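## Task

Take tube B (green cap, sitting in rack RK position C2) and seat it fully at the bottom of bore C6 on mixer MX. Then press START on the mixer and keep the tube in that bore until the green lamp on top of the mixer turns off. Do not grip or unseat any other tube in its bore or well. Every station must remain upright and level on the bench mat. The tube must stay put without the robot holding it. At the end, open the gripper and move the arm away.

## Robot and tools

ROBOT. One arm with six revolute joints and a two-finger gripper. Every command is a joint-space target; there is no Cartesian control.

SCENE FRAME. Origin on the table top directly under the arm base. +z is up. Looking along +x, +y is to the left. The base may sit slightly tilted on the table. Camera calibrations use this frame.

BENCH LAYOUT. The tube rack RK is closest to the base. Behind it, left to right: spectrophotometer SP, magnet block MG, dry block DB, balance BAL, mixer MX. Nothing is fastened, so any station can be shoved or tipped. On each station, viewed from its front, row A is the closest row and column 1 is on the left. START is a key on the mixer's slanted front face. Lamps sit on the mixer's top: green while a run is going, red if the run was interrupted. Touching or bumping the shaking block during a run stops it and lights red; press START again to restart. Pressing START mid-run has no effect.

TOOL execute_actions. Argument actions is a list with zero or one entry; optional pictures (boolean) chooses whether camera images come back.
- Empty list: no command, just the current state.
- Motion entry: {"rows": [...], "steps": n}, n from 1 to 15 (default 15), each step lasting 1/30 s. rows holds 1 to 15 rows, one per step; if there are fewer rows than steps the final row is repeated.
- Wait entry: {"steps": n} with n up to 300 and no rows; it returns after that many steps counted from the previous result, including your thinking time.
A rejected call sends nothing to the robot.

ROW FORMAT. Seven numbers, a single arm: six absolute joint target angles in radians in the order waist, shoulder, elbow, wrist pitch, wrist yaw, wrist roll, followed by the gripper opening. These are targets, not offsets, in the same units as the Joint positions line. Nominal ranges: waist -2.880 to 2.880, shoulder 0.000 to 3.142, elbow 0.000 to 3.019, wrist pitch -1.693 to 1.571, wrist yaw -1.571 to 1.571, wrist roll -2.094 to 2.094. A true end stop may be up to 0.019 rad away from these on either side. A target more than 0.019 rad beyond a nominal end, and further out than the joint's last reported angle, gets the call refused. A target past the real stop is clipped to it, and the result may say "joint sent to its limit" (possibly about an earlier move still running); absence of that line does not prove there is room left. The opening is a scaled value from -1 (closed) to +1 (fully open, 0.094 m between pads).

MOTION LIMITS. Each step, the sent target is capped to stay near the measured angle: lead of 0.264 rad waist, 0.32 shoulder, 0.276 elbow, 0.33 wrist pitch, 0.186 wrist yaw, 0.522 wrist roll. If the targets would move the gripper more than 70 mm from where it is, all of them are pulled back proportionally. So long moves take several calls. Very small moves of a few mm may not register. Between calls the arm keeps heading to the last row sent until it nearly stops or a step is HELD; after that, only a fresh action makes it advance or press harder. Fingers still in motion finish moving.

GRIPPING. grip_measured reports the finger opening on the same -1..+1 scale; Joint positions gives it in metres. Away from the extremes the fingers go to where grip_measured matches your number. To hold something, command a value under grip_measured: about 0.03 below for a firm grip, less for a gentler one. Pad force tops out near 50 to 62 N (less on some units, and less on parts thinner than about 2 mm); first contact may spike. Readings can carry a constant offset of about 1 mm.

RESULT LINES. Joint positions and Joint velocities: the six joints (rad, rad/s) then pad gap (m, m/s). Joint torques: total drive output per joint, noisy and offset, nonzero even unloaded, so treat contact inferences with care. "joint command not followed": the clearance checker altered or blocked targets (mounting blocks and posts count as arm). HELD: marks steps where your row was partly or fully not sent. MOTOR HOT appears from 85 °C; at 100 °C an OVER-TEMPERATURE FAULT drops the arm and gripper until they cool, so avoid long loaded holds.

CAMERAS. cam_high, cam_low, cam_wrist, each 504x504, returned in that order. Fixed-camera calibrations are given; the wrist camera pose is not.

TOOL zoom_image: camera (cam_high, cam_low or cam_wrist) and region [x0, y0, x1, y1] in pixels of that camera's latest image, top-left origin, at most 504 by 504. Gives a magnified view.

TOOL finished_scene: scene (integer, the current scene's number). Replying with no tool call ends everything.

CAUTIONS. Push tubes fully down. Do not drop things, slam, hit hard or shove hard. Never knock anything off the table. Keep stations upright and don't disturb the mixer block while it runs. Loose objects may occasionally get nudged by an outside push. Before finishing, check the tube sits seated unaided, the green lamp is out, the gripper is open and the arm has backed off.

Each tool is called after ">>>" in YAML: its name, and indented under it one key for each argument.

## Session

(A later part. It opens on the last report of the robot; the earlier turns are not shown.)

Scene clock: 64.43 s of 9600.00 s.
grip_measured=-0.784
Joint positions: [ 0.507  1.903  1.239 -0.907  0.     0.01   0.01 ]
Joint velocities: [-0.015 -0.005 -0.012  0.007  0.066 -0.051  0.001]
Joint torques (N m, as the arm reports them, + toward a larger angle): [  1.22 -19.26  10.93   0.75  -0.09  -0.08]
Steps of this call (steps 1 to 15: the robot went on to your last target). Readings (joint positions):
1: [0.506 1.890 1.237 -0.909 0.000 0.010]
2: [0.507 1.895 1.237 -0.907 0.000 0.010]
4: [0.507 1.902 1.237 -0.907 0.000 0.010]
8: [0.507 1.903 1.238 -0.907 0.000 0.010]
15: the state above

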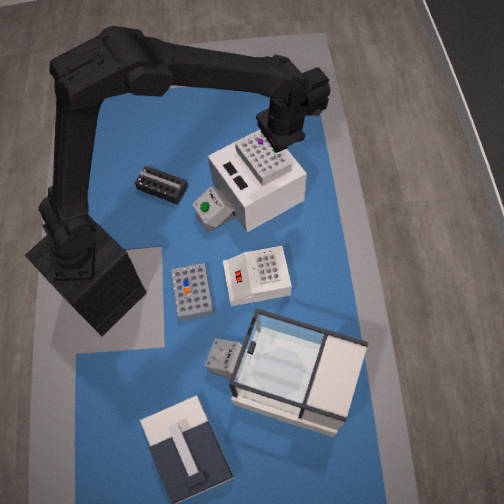

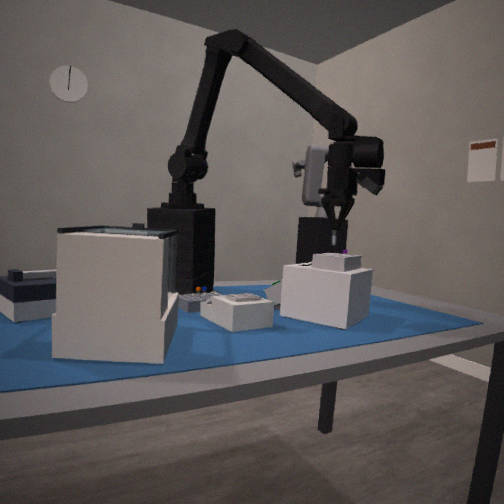

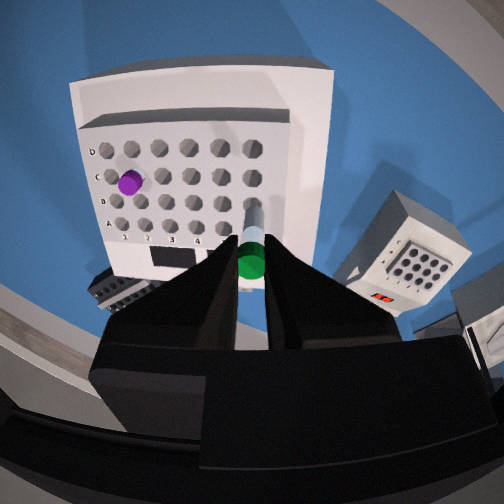

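>>> execute_actions:
  actions:
    - {"rows":[[0.519,1.906,1.283,-0.885,0,0,-0.81],[0.519,1.91,1.283,-0.881,0,0,-0.81],[0.519,1.914,1.283,-0.877,0,0,-0.81],[0.519,1.918,1.283,-0.873,0,0,-0.81],[0.519,1.922,1.283,-0.869,0,0,-0.81],[0.519,1.926,1.283,-0.865,0,0,-0.81],[0.519,1.93,1.283,-0.861,0,0,-0.81],[0.519,1.934,1.283,-0.857,0,0,-0.81],[0.519,1.938,1.283,-0.853,0,0,-0.81]]}
  pictures: false

>>> execute_actions:
  actions:
    - {"steps":10}

>>> zoom_image:
  camera: "cam_low"
  region: [290,200,380,290]

>>> zoom_image:
  camera: "cam_wrist"
  region: [190,140,320,290]

Scene clock: 68.67 s of 9600.00 s.
grip_measured=-0.784
Joint positions: [ 0.507  1.933  1.239 -0.871  0.     0.01   0.01 ]
Joint velocities: [-0.015  0.034 -0.007  0.007 -0.051  0.037 -0.001]
Joint torques (N m, as the arm reports them, + toward a larger angle): [  1.39 -19.14  10.71   0.77  -0.08  -0.09]
Steps of this call (steps 1 to 15: the robot went on to your last target; steps 16 to 112: nothing new was sent; steps 113 to 127: all 15 steps of this action). Readings (joint positions):
113: [0.507 1.903 1.239 -0.906 0.000 0.010]
114: [0.507 1.903 1.239 -0.904 0.000 0.010]
116: [0.507 1.903 1.239 -0.898 0.000 0.010]
120: [0.507 1.911 1.239 -0.882 0.000 0.010]
127: the state above

Scene clock: 69.00 s of 9600.00 s.
grip_measured=-0.784
Joint positions: [ 0.507  1.934  1.239 -0.871  0.     0.01   0.01 ]
Joint velocities: [-0.015  0.005 -0.007 -0.002  0.007 -0.037  0.   ]
Joint torques (N m, as the arm reports them, + toward a larger angle): [  1.37 -19.11  10.73   0.75  -0.1   -0.08]
Steps of this call (steps 1 to 10: the robot went on to your last target). Readings (joint positions):
1: [0.507 1.934 1.239 -0.871 0.000 0.010]
2: [0.507 1.934 1.239 -0.871 0.000 0.010]
4: [0.507 1.934 1.239 -0.871 0.000 0.010]
8: [0.507 1.934 1.239 -0.871 0.000 0.010]
10: the state above

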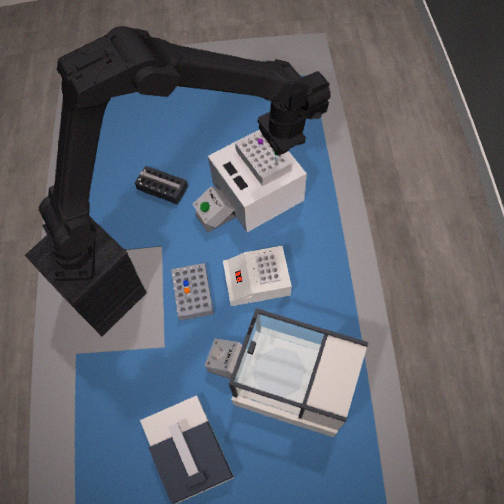

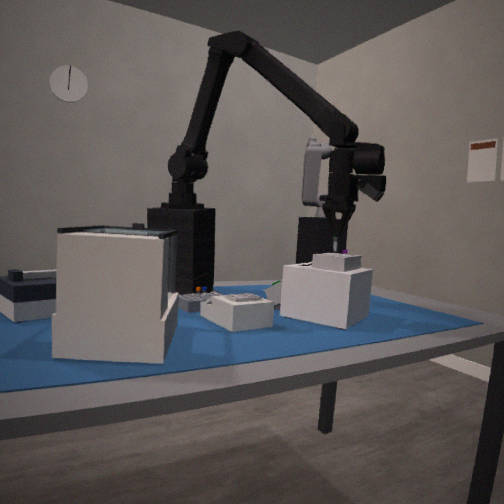

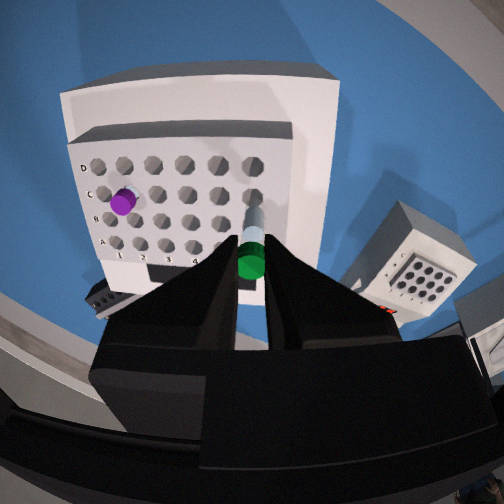

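Region (290, 200, 380, 290) of cam_low's 504x504 image, scaled by 5.600, with more detail than that image has.

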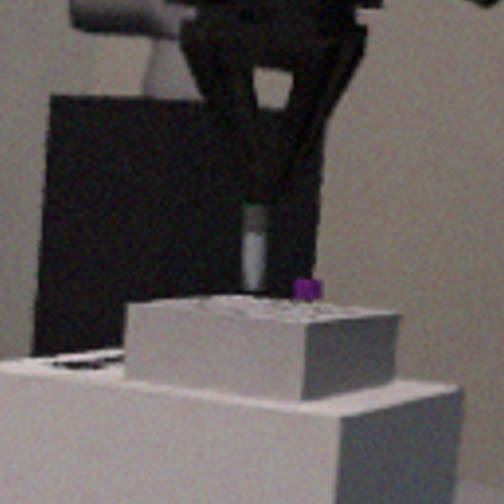

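Region (190, 140, 320, 290) of cam_wrist's 504x504 image, scaled by 3.360, with more detail than that image has; it fills the left 437 columns of this view, and the rest is white.

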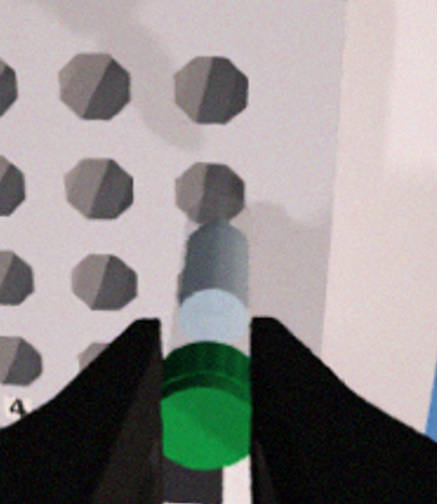

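>>> execute_actions:
  actions:
    - {"rows":[[0.52,1.941,1.285,-0.852,0,0,-0.81],[0.521,1.944,1.287,-0.851,0,0,-0.81],[0.522,1.947,1.289,-0.85,0,0,-0.81],[0.522,1.95,1.291,-0.849,0,0,-0.81],[0.522,1.953,1.292,-0.847,0,0,-0.81],[0.522,1.956,1.292,-0.846,0,0,-0.81]]}
  pictures: false

>>> execute_actions:
  actions:
    - {"steps":8}

>>> zoom_image:
  camera: "cam_wrist"
  region: [190,140,320,290]

Scene clock: 74.40 s of 9600.00 s.
grip_measured=-0.784
Joint positions: [ 0.507  1.947  1.25  -0.863  0.     0.01   0.01 ]
Joint velocities: [-0.005 -0.005 -0.007  0.002 -0.051  0.022  0.   ]
Joint torques (N m, as the arm reports them, + toward a larger angle): [  1.55 -18.73  10.58   0.71  -0.1   -0.09]
Steps of this call (steps 1 to 15: the robot went on to your last target; steps 16 to 147: nothing new was sent; steps 148 to 162: all 15 steps of this action). Readings (joint positions):
148: [0.507 1.934 1.239 -0.871 0.000 0.010]
149: [0.507 1.934 1.239 -0.871 0.000 0.010]
151: [0.507 1.935 1.241 -0.870 0.000 0.010]
155: [0.507 1.942 1.249 -0.864 0.000 0.010]
162: the state above

Scene clock: 74.67 s of 9600.00 s.
grip_measured=-0.784
Joint positions: [ 0.507  1.947  1.25  -0.863  0.     0.01   0.01 ]
Joint velocities: [-0.024 -0.005 -0.002  0.007  0.051 -0.037 -0.   ]
Joint torques (N m, as the arm reports them, + toward a larger angle): [  1.47 -18.87  10.65   0.75  -0.1   -0.08]
Steps of this call (steps 1 to 8: the robot went on to your last target). Readings (joint positions):
1: [0.507 1.947 1.250 -0.863 0.000 0.010]
2: [0.507 1.947 1.250 -0.863 0.000 0.010]
4: [0.507 1.947 1.250 -0.863 0.000 0.010]
8: the state above

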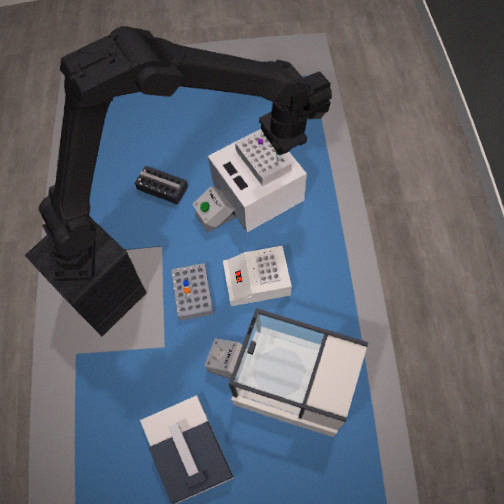

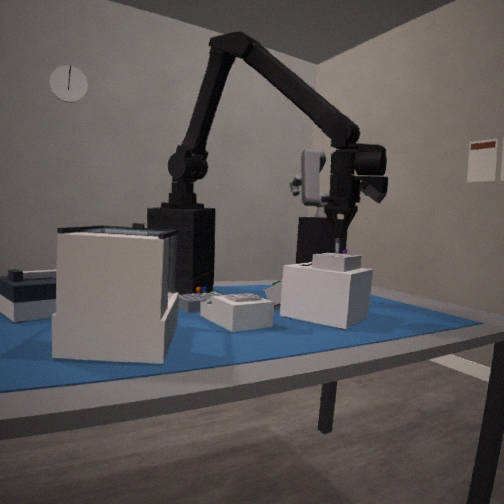

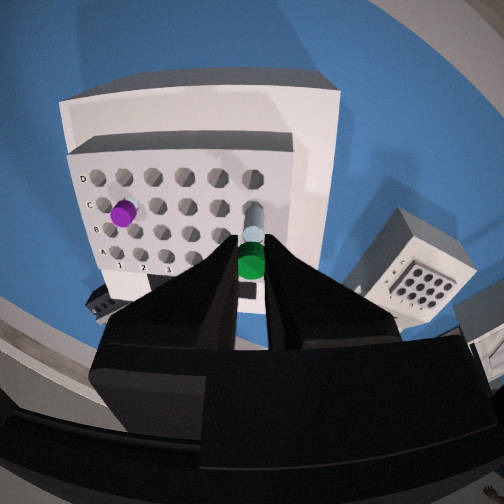

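Region (190, 140, 320, 290) of cam_wrist's 504x504 image, scaled by 3.360, with more detail than that image has; it fills the left 437 columns of this view, and the rest is white.

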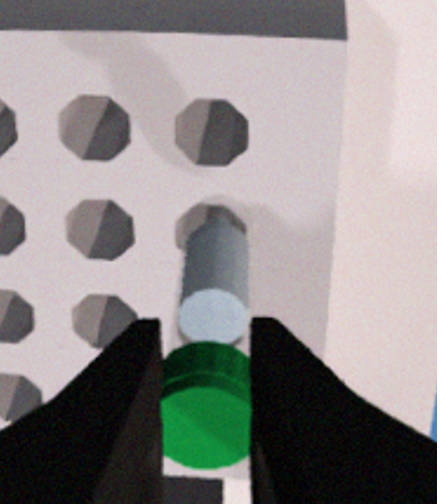

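>>> execute_actions:
  actions:
    - {"rows":[[0.523,1.958,1.29,-0.85,0,0,-0.81],[0.524,1.96,1.29,-0.85,0,0,-0.81],[0.525,1.962,1.29,-0.85,0,0,-0.81],[0.525,1.964,1.29,-0.85,0,0,-0.81]]}

>>> zoom_image:
  camera: "cam_wrist"
  region: [190,140,320,290]

>>> zoom_image:
  camera: "cam_low"
  region: [290,200,380,290]

Scene clock: 78.00 s of 9600.00 s.
grip_measured=-0.784
Joint positions: [ 0.507  1.955  1.25  -0.863  0.     0.01   0.01 ]
Joint velocities: [-0.015 -0.005 -0.007 -0.012  0.022 -0.037 -0.001]
Joint torques (N m, as the arm reports them, + toward a larger angle): [  1.86 -18.42  10.3    0.55  -0.1   -0.08]
Steps of this call (steps 1 to 15: the robot went on to your last target; steps 16 to 85: nothing new was sent; steps 86 to 100: all 15 steps of this action). Readings (joint positions):
86: [0.507 1.947 1.250 -0.863 0.000 0.010]
87: [0.507 1.947 1.250 -0.863 0.000 0.010]
89: [0.507 1.948 1.250 -0.863 0.000 0.010]
93: [0.507 1.952 1.250 -0.863 0.000 0.010]
100: the state above

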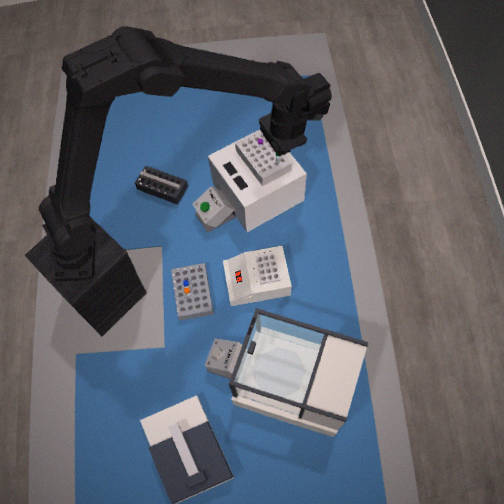

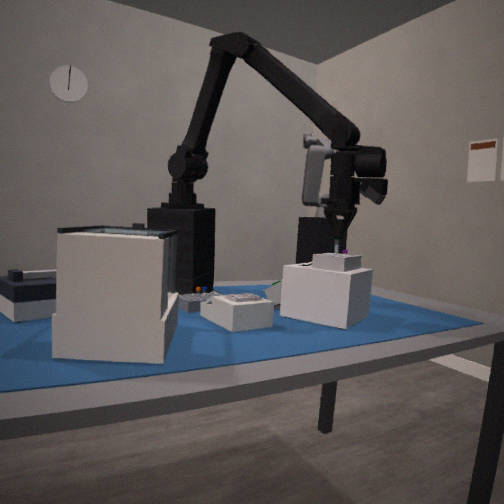

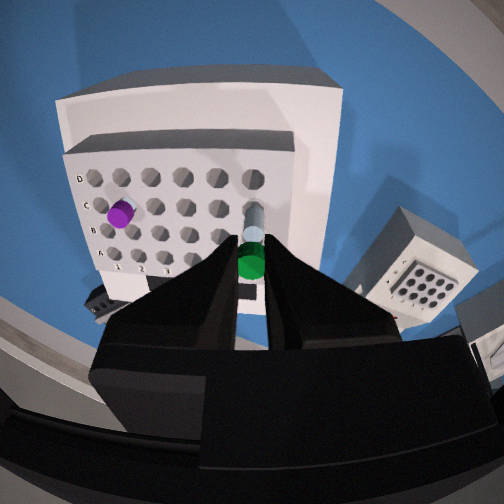

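Region (190, 140, 320, 290) of cam_wrist's 504x504 image, scaled by 3.360, with more detail than that image has; it fills the left 437 columns of this view, and the rest is white.

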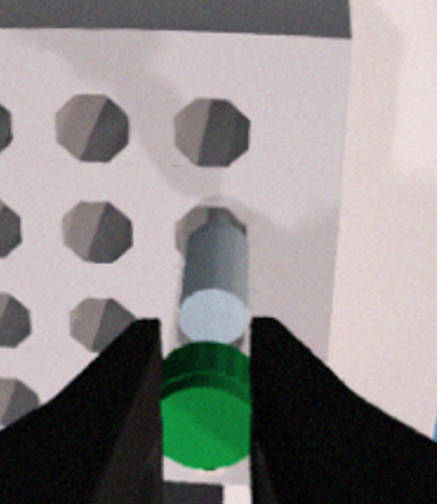

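Region (290, 200, 380, 290) of cam_low's 504x504 image, scaled by 5.600, with more detail than that image has.

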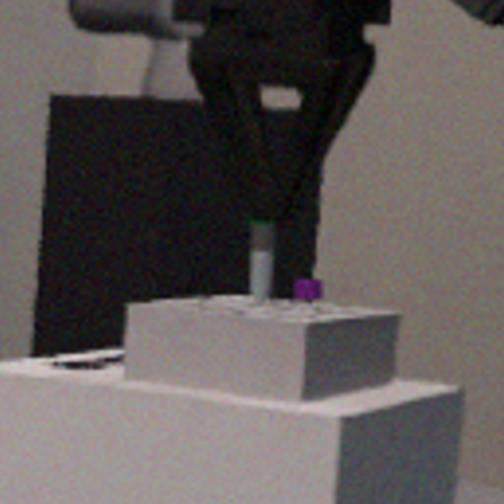

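>>> execute_actions:
  actions:
    - {"rows":[[0.523,1.966,1.29,-0.848,0,0,-0.81],[0.523,1.968,1.29,-0.847,0,0,-0.81],[0.523,1.97,1.29,-0.846,0,0,-0.81],[0.523,1.972,1.29,-0.845,0,0,-0.81],[0.523,1.974,1.29,-0.843,0,0,-0.81],[0.523,1.976,1.29,-0.842,0,0,-0.81],[0.523,1.978,1.29,-0.84,0,0,-0.81],[0.523,1.98,1.29,-0.839,0,0,-0.81],[0.523,1.982,1.29,-0.837,0,0,-0.81],[0.523,1.984,1.29,-0.836,0,0,-0.81],[0.523,1.986,1.29,-0.834,0,0,-0.81]]}
  pictures: false

>>> execute_actions:
  actions:
    - {"steps":8}

>>> zoom_image:
  camera: "cam_wrist"
  region: [190,140,320,290]

Scene clock: 82.90 s of 9600.00 s.
grip_measured=-0.784
Joint positions: [ 0.507  1.964  1.253 -0.857  0.     0.01   0.01 ]
Joint velocities: [-0.015 -0.005 -0.007 -0.002  0.051  0.007 -0.001]
Joint torques (N m, as the arm reports them, + toward a larger angle): [  1.15 -17.45   9.97   0.88  -0.09  -0.09]
Steps of this call (steps 1 to 15: the robot went on to your last target; steps 16 to 132: nothing new was sent; steps 133 to 147: all 15 steps of this action). Readings (joint positions):
133: [0.507 1.955 1.250 -0.863 0.000 0.010]
134: [0.507 1.955 1.250 -0.863 0.000 0.010]
136: [0.507 1.956 1.250 -0.863 0.000 0.010]
140: [0.507 1.963 1.250 -0.859 0.000 0.010]
147: the state above

Scene clock: 83.17 s of 9600.00 s.
grip_measured=-0.784
Joint positions: [ 0.507  1.964  1.253 -0.857  0.     0.01   0.01 ]
Joint velocities: [ 0.005 -0.005  0.007  0.002 -0.051  0.022 -0.001]
Joint torques (N m, as the arm reports them, + toward a larger angle): [  1.58 -17.79   9.97   0.89  -0.09  -0.09]
Steps of this call (steps 1 to 8: the robot went on to your last target). Readings (joint positions):
1: [0.507 1.964 1.253 -0.857 0.000 0.010]
2: [0.507 1.964 1.253 -0.857 0.000 0.010]
4: [0.507 1.964 1.253 -0.857 0.000 0.010]
8: the state above

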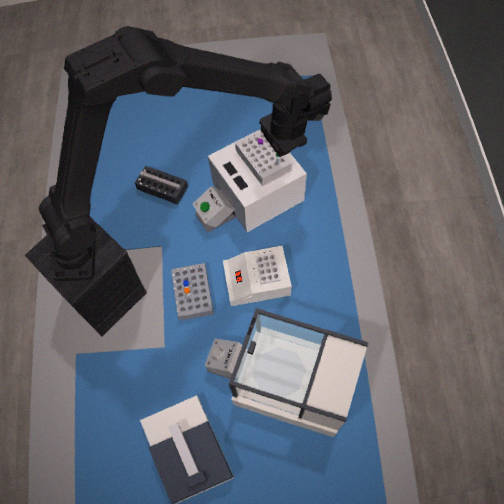

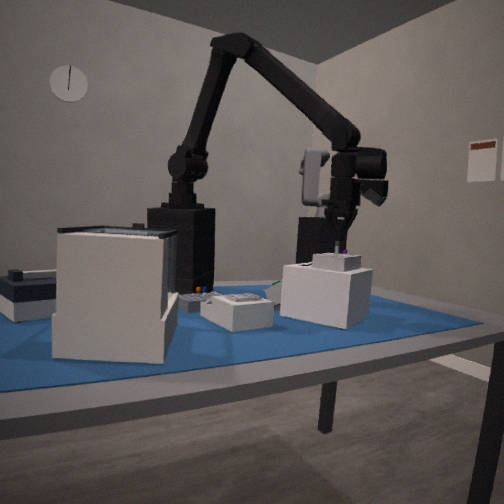

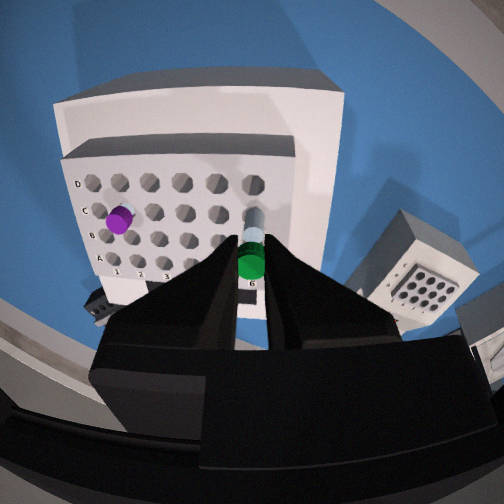

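Region (190, 140, 320, 290) of cam_wrist's 504x504 image, scaled by 3.360, with more detail than that image has; it fills the left 437 columns of this view, and the rest is white.

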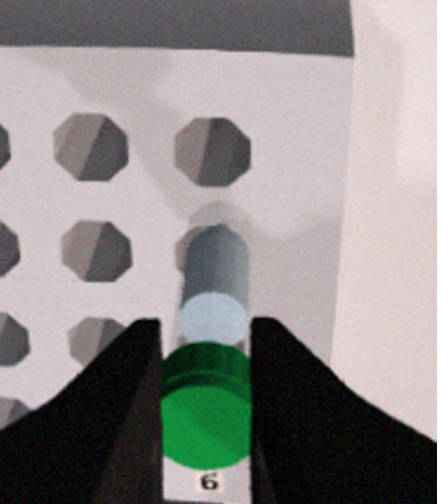

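>>> execute_actions:
  actions:
    - {"rows":[[0.523,1.975,1.28,-0.85,0,0,-0.81],[0.523,1.965,1.275,-0.86,0,0,-0.81],[0.523,1.955,1.27,-0.865,0,0,-0.81],[0.523,1.95,1.27,-0.87,0,0,-0.81],[0.525,1.95,1.27,-0.874,0,0,-0.81],[0.527,1.95,1.27,-0.877,0,0,-0.81],[0.529,1.95,1.27,-0.879,0,0,-0.81]]}

>>> zoom_image:
  camera: "cam_wrist"
  region: [190,140,320,290]

Scene clock: 86.53 s of 9600.00 s.
grip_measured=-0.784
Joint positions: [ 0.511  1.964  1.253 -0.864  0.     0.01   0.01 ]
Joint velocities: [ 0.015  0.005 -0.022  0.012  0.037  0.11  -0.001]
Joint torques (N m, as the arm reports them, + toward a larger angle): [  1.91 -21.2    8.37  -0.35  -0.11  -0.09]
Steps of this call (steps 1 to 15: the robot went on to your last target; steps 16 to 86: nothing new was sent; steps 87 to 101: all 15 steps of this action). Readings (joint positions):
87: [0.507 1.964 1.253 -0.857 0.000 0.010]
88: [0.507 1.964 1.253 -0.857 0.000 0.010]
90: [0.507 1.964 1.253 -0.857 0.000 0.010]
94: [0.508 1.964 1.253 -0.862 0.000 0.010]
101: the state above

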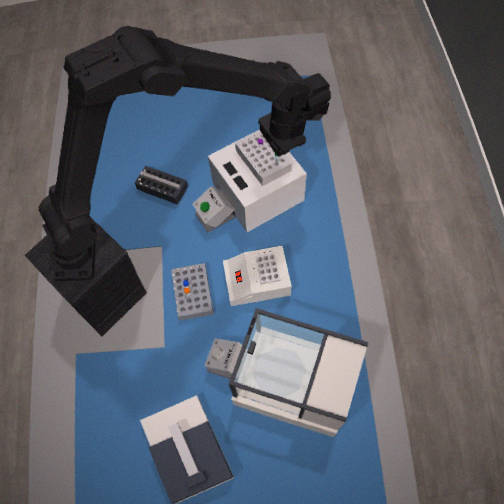

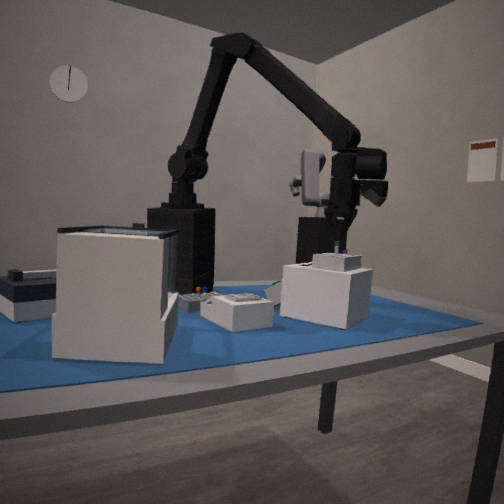

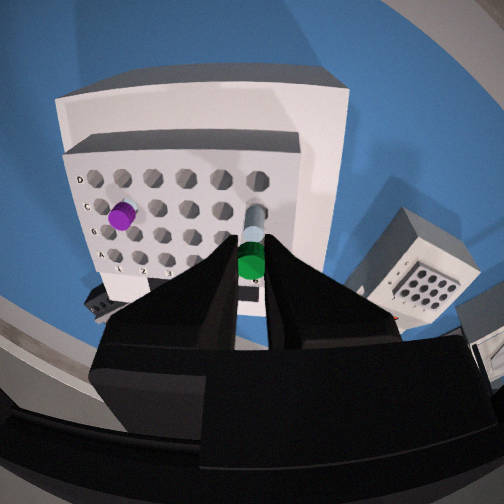

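Region (190, 140, 320, 290) of cam_wrist's 504x504 image, scaled by 3.360, with more detail than that image has; it fills the left 437 columns of this view, and the rest is white.

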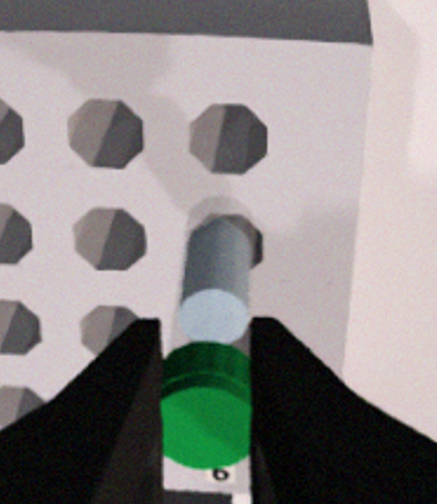

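>>> execute_actions:
  actions:
    - {"rows":[[0.512,1.95,1.27,-0.87,0.003,0,-0.81],[0.512,1.95,1.27,-0.87,0.006,0,-0.81],[0.512,1.95,1.27,-0.87,0.009,0,-0.81],[0.512,1.95,1.27,-0.87,0.012,0,-0.81]],"steps":12}

>>> zoom_image:
  camera: "cam_wrist"
  region: [190,140,320,290]

Scene clock: 88.87 s of 9600.00 s.
grip_measured=-0.784
Joint positions: [ 0.512  1.964  1.253 -0.864  0.009  0.01   0.01 ]
Joint velocities: [ 0.015 -0.005 -0.017 -0.007 -0.022 -0.022  0.   ]
Joint torques (N m, as the arm reports them, + toward a larger angle): [  0.18 -20.89   8.4   -0.09   0.06  -0.09]
Steps of this call (steps 1 to 15: the robot went on to your last target; steps 16 to 58: nothing new was sent; steps 59 to 70: all 12 steps of this action). Readings (joint positions):
59: [0.512 1.964 1.253 -0.864 0.001 0.010]
60: [0.512 1.964 1.253 -0.864 0.002 0.010]
62: [0.512 1.964 1.253 -0.864 0.007 0.010]
66: [0.512 1.964 1.253 -0.864 0.009 0.010]
70: the state above

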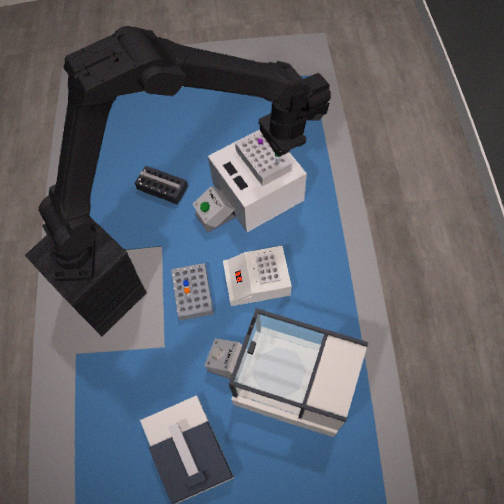

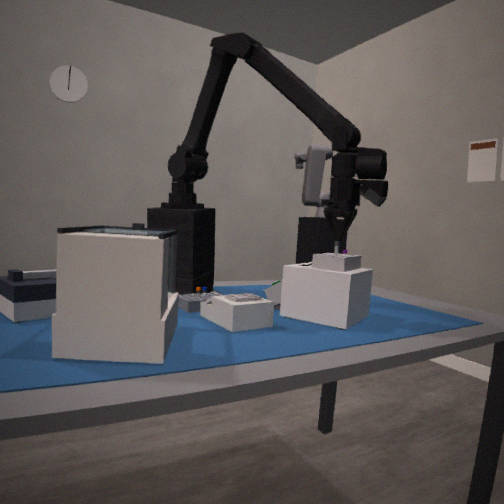

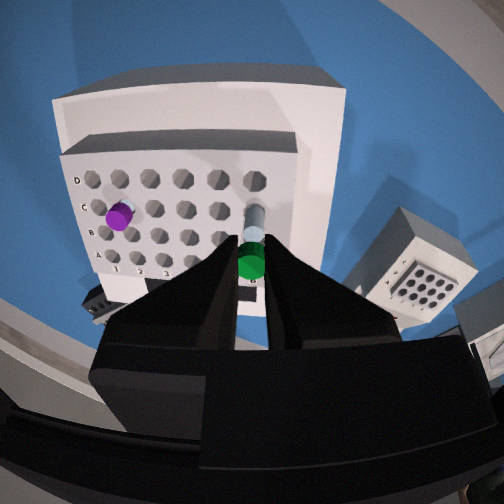

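Region (190, 140, 320, 290) of cam_wrist's 504x504 image, scaled by 3.360, with more detail than that image has; it fills the left 437 columns of this view, and the rest is white.

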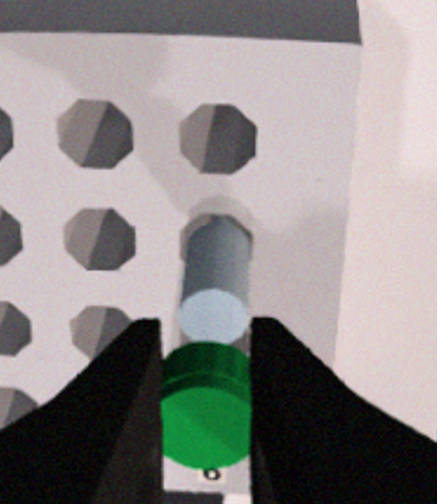

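>>> execute_actions:
  actions:
    - {"rows":[[0.512,1.96,1.27,-0.86,0.012,0,-0.81],[0.512,1.968,1.27,-0.855,0.012,0,-0.81],[0.512,1.972,1.27,-0.851,0.012,0,-0.81],[0.512,1.974,1.27,-0.849,0.012,0,-0.81],[0.512,1.976,1.27,-0.848,0.012,0,-0.81],[0.512,1.978,1.27,-0.847,0.012,0,-0.81],[0.512,1.98,1.27,-0.846,0.012,0,-0.81],[0.512,1.982,1.27,-0.845,0.012,0,-0.81],[0.512,1.984,1.27,-0.844,0.012,0,-0.81],[0.512,1.986,1.27,-0.842,0.012,0,-0.81],[0.512,1.988,1.27,-0.841,0.012,0,-0.81],[0.512,1.99,1.27,-0.839,0.012,0,-0.81],[0.512,1.992,1.27,-0.838,0.012,0,-0.81]]}
  pictures: false

>>> execute_actions:
  actions:
    - {"steps":10}

>>> zoom_image:
  camera: "cam_wrist"
  region: [190,140,320,290]

Scene clock: 93.23 s of 9600.00 s.
grip_measured=-0.784
Joint positions: [ 0.512  1.965  1.253 -0.861  0.009  0.01   0.01 ]
Joint velocities: [-0.015 -0.005 -0.007 -0.002  0.022 -0.022 -0.001]
Joint torques (N m, as the arm reports them, + toward a larger angle): [  0.2  -16.95   8.41   0.92   0.05  -0.09]
Steps of this call (steps 1 to 15: the robot went on to your last target; steps 16 to 116: nothing new was sent; steps 117 to 131: all 15 steps of this action). Readings (joint positions):
117: [0.512 1.964 1.253 -0.864 0.009 0.010]
118: [0.512 1.964 1.253 -0.864 0.009 0.010]
120: [0.512 1.964 1.253 -0.864 0.009 0.010]
124: [0.512 1.964 1.253 -0.864 0.009 0.010]
131: the state above

Scene clock: 93.57 s of 9600.00 s.
grip_measured=-0.784
Joint positions: [ 0.512  1.965  1.253 -0.861  0.009  0.01   0.01 ]
Joint velocities: [ 0.005 -0.015 -0.002  0.012 -0.022 -0.022  0.001]
Joint torques (N m, as the arm reports them, + toward a larger angle): [  0.22 -16.98   8.38   0.89   0.06  -0.09]
Steps of this call (steps 1 to 10: the robot went on to your last target). Readings (joint positions):
1: [0.512 1.965 1.253 -0.861 0.009 0.010]
2: [0.512 1.965 1.253 -0.861 0.009 0.010]
4: [0.512 1.965 1.253 -0.861 0.009 0.010]
8: [0.512 1.965 1.253 -0.861 0.009 0.010]
10: the state above

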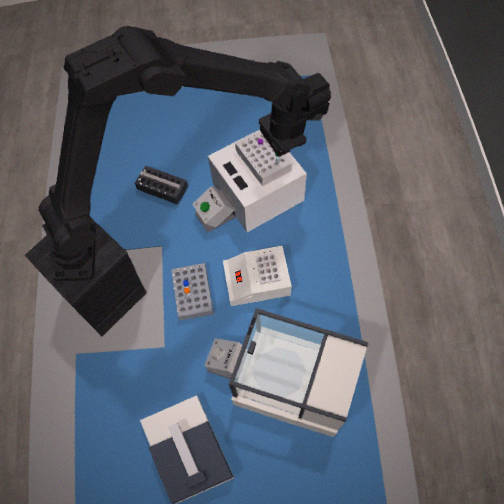

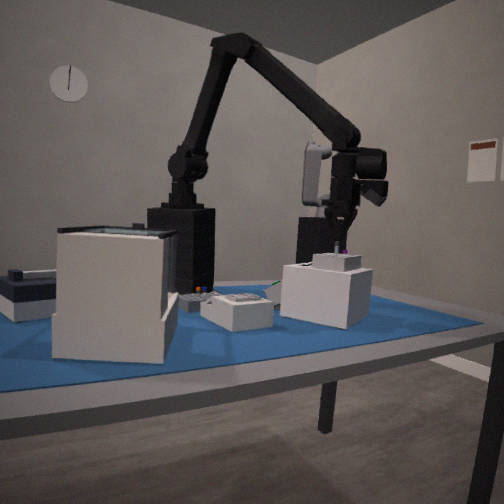

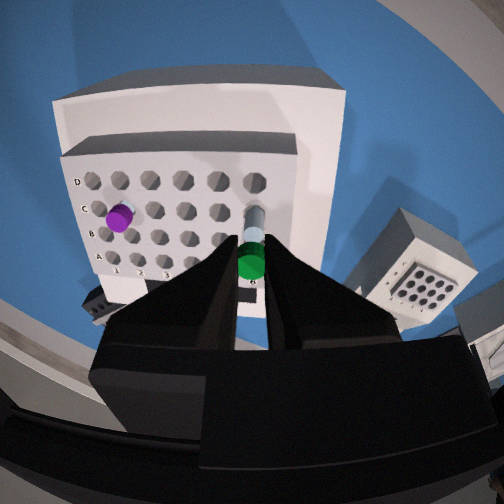

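Region (190, 140, 320, 290) of cam_wrist's 504x504 image, scaled by 3.360, with more detail than that image has; it fills the left 437 columns of this view, and the rest is white.

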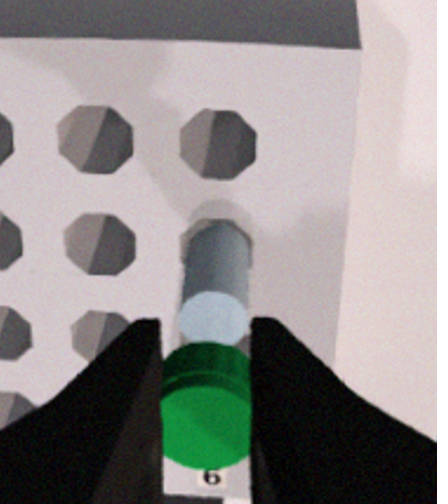

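>>> execute_actions:
  actions:
    - {"rows":[[0.512,1.988,1.27,-0.85,0.012,0,-0.81],[0.512,1.988,1.27,-0.858,0.012,0,-0.81],[0.512,1.988,1.27,-0.864,0.012,0,-0.81],[0.512,1.988,1.27,-0.869,0.012,0,-0.81],[0.512,1.988,1.27,-0.873,0.012,0,-0.81],[0.512,1.988,1.27,-0.876,0.012,0,-0.81],[0.512,1.988,1.27,-0.878,0.012,0,-0.81],[0.512,1.988,1.27,-0.88,0.012,0,-0.81],[0.512,1.988,1.27,-0.882,0.012,0,-0.81]]}

>>> zoom_image:
  camera: "cam_wrist"
  region: [190,140,320,290]

Scene clock: 98.63 s of 9600.00 s.
grip_measured=-0.784
Joint positions: [ 0.512  1.965  1.253 -0.866  0.009  0.01   0.01 ]
Joint velocities: [ 0.005  0.005 -0.002  0.002 -0.007 -0.037 -0.001]
Joint torques (N m, as the arm reports them, + toward a larger angle): [  0.34 -17.38   8.39  -0.43   0.05  -0.08]
Steps of this call (steps 1 to 15: the robot went on to your last target; steps 16 to 137: nothing new was sent; steps 138 to 152: all 15 steps of this action). Readings (joint positions):
138: [0.512 1.965 1.253 -0.861 0.009 0.010]
139: [0.512 1.965 1.253 -0.861 0.009 0.010]
141: [0.512 1.965 1.253 -0.861 0.009 0.010]
145: [0.512 1.965 1.253 -0.864 0.009 0.010]
152: the state above

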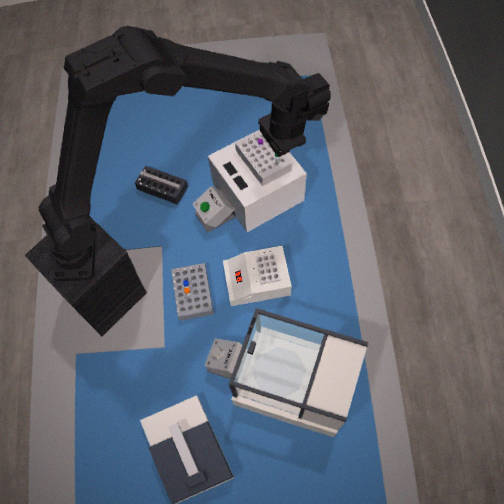

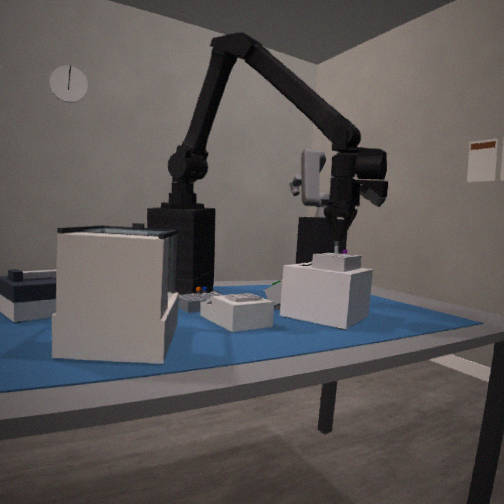

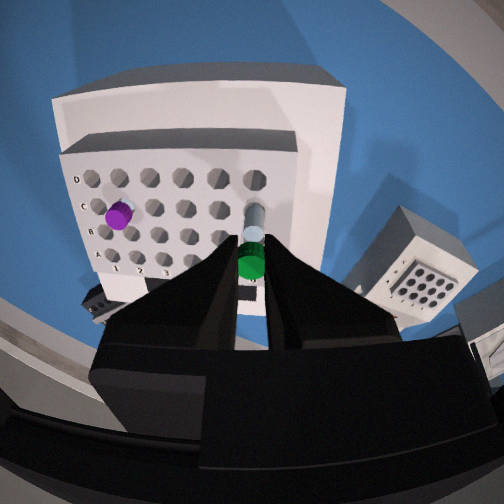

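Region (190, 140, 320, 290) of cam_wrist's 504x504 image, scaled by 3.360, with more detail than that image has; it fills the left 437 columns of this view, and the rest is white.

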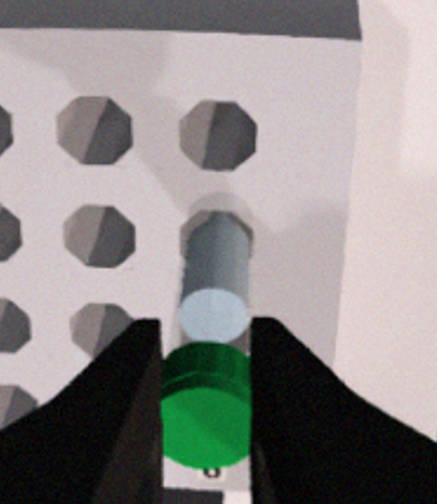

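>>> execute_actions:
  actions:
    - {"rows":[[0.512,1.99,1.27,-0.875,0.012,0,-0.81],[0.512,1.992,1.27,-0.87,0.012,0,-0.81],[0.512,1.994,1.27,-0.866,0.012,0,-0.81],[0.512,1.996,1.27,-0.866,0.012,0,-0.81],[0.512,1.998,1.27,-0.866,0.012,0,-0.81],[0.512,2.0,1.27,-0.866,0.012,0,-0.81],[0.512,2.002,1.27,-0.866,0.012,0,-0.81],[0.512,2.004,1.27,-0.866,0.012,0,-0.81],[0.512,2.006,1.27,-0.866,0.012,0,-0.81]]}

>>> zoom_image:
  camera: "cam_low"
  region: [290,200,380,290]

Scene clock: 101.70 s of 9600.00 s.
grip_measured=-0.784
Joint positions: [ 0.512  1.966  1.253 -0.866  0.009  0.01   0.01 ]
Joint velocities: [-0.005 -0.005  0.007 -0.007 -0.007  0.066 -0.001]
Joint torques (N m, as the arm reports them, + toward a larger angle): [  0.28 -15.78   8.33   0.17   0.06  -0.08]
Steps of this call (steps 1 to 15: the robot went on to your last target; steps 16 to 77: nothing new was sent; steps 78 to 92: all 15 steps of this action). Readings (joint positions):
78: [0.512 1.965 1.253 -0.866 0.009 0.010]
79: [0.512 1.965 1.253 -0.866 0.009 0.010]
81: [0.512 1.965 1.253 -0.866 0.009 0.010]
85: [0.512 1.966 1.253 -0.866 0.009 0.010]
92: the state above

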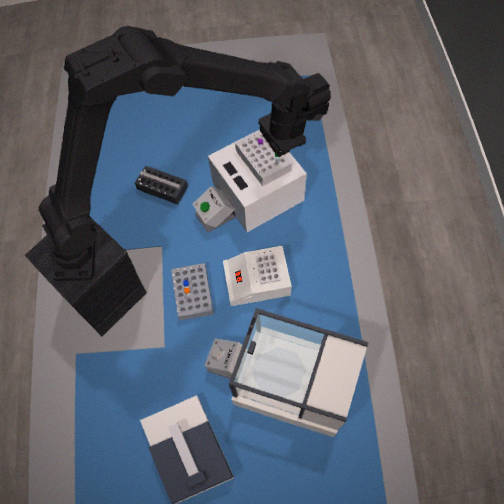

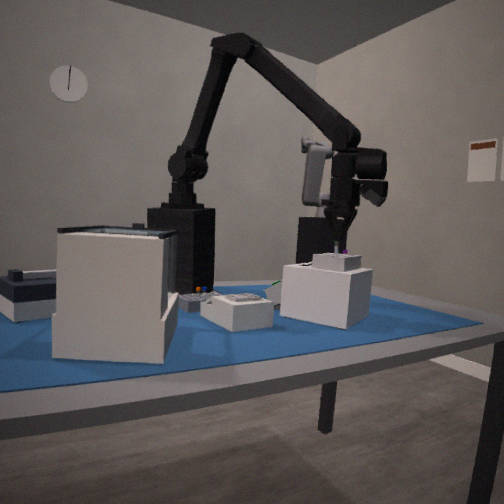

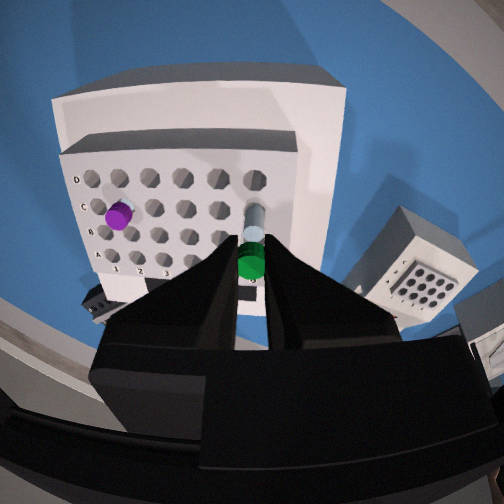

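Region (290, 200, 380, 290) of cam_low's 504x504 image, scaled by 5.600, with more detail than that image has.

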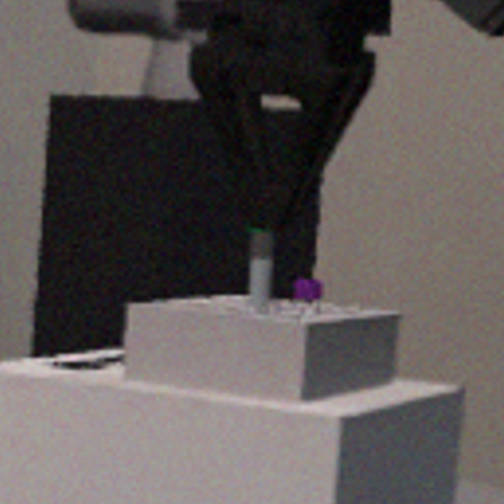

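>>> execute_actions:
  actions:
    - {"rows":[[0.512,1.99,1.27,-0.866,0.012,0,-0.81],[0.512,1.975,1.27,-0.866,0.012,0,-0.81],[0.512,1.96,1.27,-0.868,0.012,0,-0.81],[0.512,1.952,1.27,-0.872,0.012,0,-0.81],[0.512,1.947,1.27,-0.876,0.012,0,-0.81],[0.512,1.944,1.27,-0.88,0.012,0,-0.81],[0.512,1.942,1.27,-0.884,0.012,0,-0.81],[0.512,1.94,1.27,-0.887,0.012,0,-0.81],[0.512,1.94,1.27,-0.889,0.012,0,-0.81]]}

>>> zoom_image:
  camera: "cam_wrist"
  region: [190,140,320,290]

Scene clock: 105.93 s of 9600.00 s.
grip_measured=-0.784
Joint positions: [ 0.512  1.964  1.253 -0.874  0.01   0.01   0.01 ]
Joint velocities: [-0.005 -0.005 -0.017 -0.007 -0.066 -0.051  0.   ]
Joint torques (N m, as the arm reports them, + toward a larger angle): [ -0.17 -21.97   8.36  -0.35   0.02  -0.09]
Steps of this call (steps 1 to 15: the robot went on to your last target; steps 16 to 112: nothing new was sent; steps 113 to 127: all 15 steps of this action). Readings (joint positions):
113: [0.512 1.966 1.253 -0.866 0.009 0.010]
114: [0.512 1.966 1.253 -0.866 0.009 0.010]
116: [0.512 1.964 1.253 -0.866 0.009 0.010]
120: [0.512 1.964 1.253 -0.867 0.009 0.010]
127: the state above

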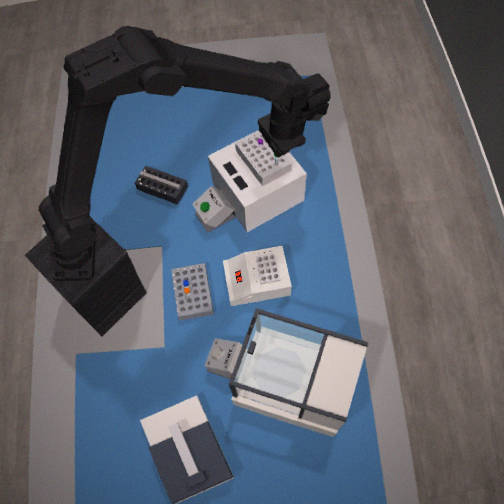

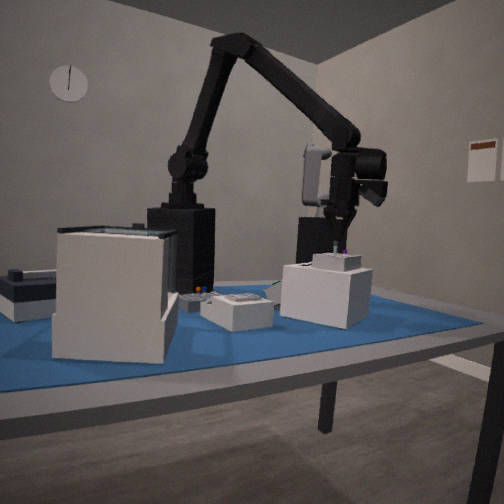

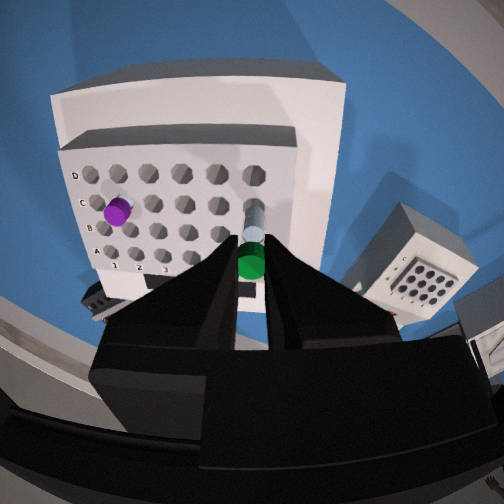

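Region (190, 140, 320, 290) of cam_wrist's 504x504 image, scaled by 3.360, with more detail than that image has; it fills the left 437 columns of this view, and the rest is white.

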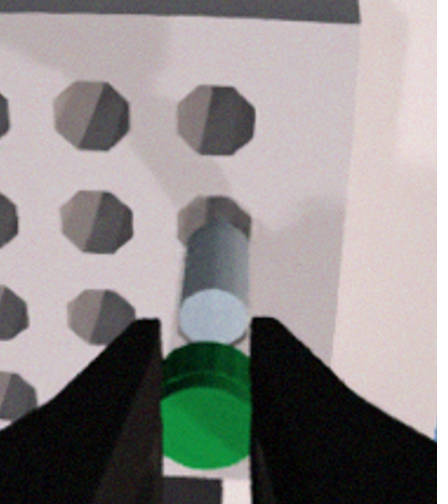

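>>> execute_actions:
  actions:
    - {"rows":[[0.512,1.945,1.27,-0.875,0.011,0,-0.81],[0.512,1.945,1.27,-0.865,0.011,0,-0.81],[0.512,1.945,1.27,-0.86,0.011,0,-0.81],[0.512,1.945,1.27,-0.857,0.011,0,-0.81],[0.512,1.945,1.27,-0.855,0.011,0,-0.81],[0.512,1.945,1.27,-0.853,0.011,0,-0.81],[0.512,1.945,1.27,-0.852,0.011,0,-0.81],[0.512,1.945,1.27,-0.852,0.011,0,-0.81],[0.512,1.955,1.27,-0.852,0.011,0,-0.81],[0.512,1.965,1.27,-0.86,0.011,0,-0.81],[0.512,1.975,1.27,-0.865,0.011,0,-0.81],[0.512,1.98,1.27,-0.865,0.011,0,-0.81],[0.512,1.984,1.27,-0.865,0.011,0,-0.81],[0.512,1.988,1.27,-0.865,0.011,0,-0.81],[0.512,1.992,1.27,-0.865,0.011,0,-0.81]]}
  pictures: false

>>> execute_actions:
  actions:
    - {"steps":12}

>>> zoom_image:
  camera: "cam_wrist"
  region: [190,140,320,290]

Scene clock: 115.77 s of 9600.00 s.
grip_measured=-0.784
Joint positions: [ 0.512  1.965  1.253 -0.87   0.01   0.01   0.01 ]
Joint velocities: [-0.005 -0.005  0.002  0.027  0.007  0.007 -0.001]
Joint torques (N m, as the arm reports them, + toward a larger angle): [  0.18 -17.36   8.42   0.26  -0.04  -0.07]
Steps of this call (steps 1 to 15: the robot went on to your last target; steps 16 to 280: nothing new was sent; steps 281 to 295: all 15 steps of this action). Readings (joint positions):
281: [0.512 1.964 1.253 -0.874 0.010 0.010]
282: [0.512 1.964 1.253 -0.874 0.010 0.010]
284: [0.512 1.964 1.253 -0.874 0.010 0.010]
288: [0.512 1.964 1.253 -0.871 0.010 0.010]
295: the state above

Scene clock: 116.17 s of 9600.00 s.
grip_measured=-0.784
Joint positions: [ 0.512  1.965  1.253 -0.87   0.01   0.01   0.01 ]
Joint velocities: [-0.015 -0.005  0.002 -0.007 -0.095 -0.051 -0.001]
Joint torques (N m, as the arm reports them, + toward a larger angle): [  0.12 -17.14   8.34   0.23  -0.04  -0.09]
Steps of this call (steps 1 to 12: the robot went on to your last target). Readings (joint positions):
1: [0.512 1.965 1.253 -0.870 0.010 0.010]
2: [0.512 1.965 1.253 -0.870 0.010 0.010]
4: [0.512 1.965 1.253 -0.870 0.010 0.010]
8: [0.512 1.965 1.253 -0.870 0.010 0.010]
12: the state above

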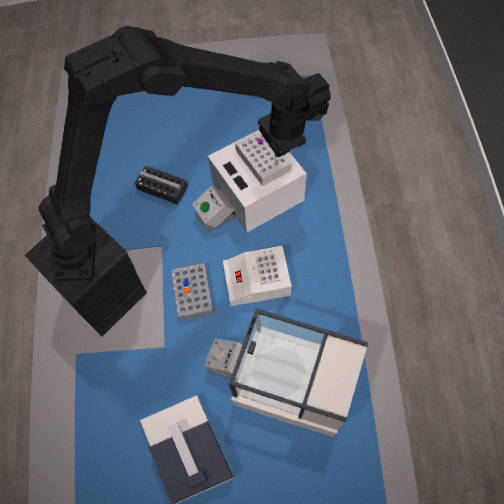

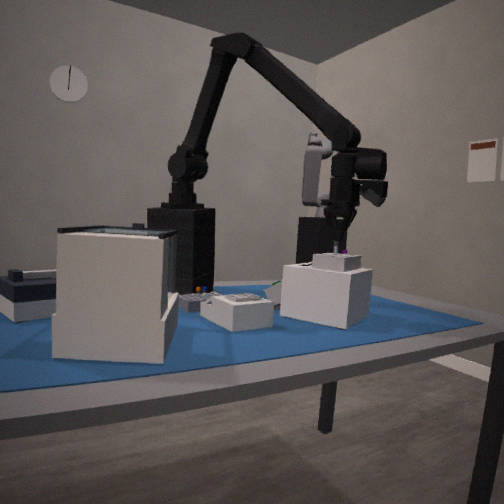

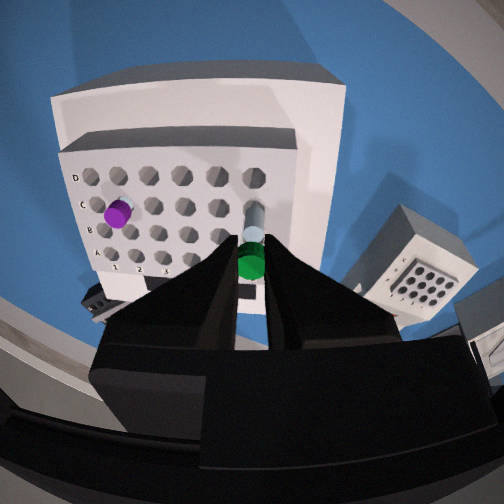

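Region (190, 140, 320, 290) of cam_wrist's 504x504 image, scaled by 3.360, with more detail than that image has; it fills the left 437 columns of this view, and the rest is white.

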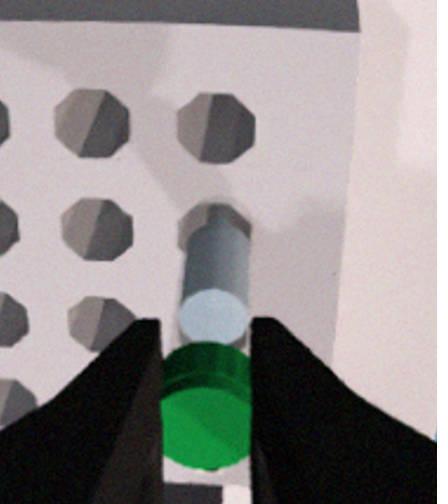

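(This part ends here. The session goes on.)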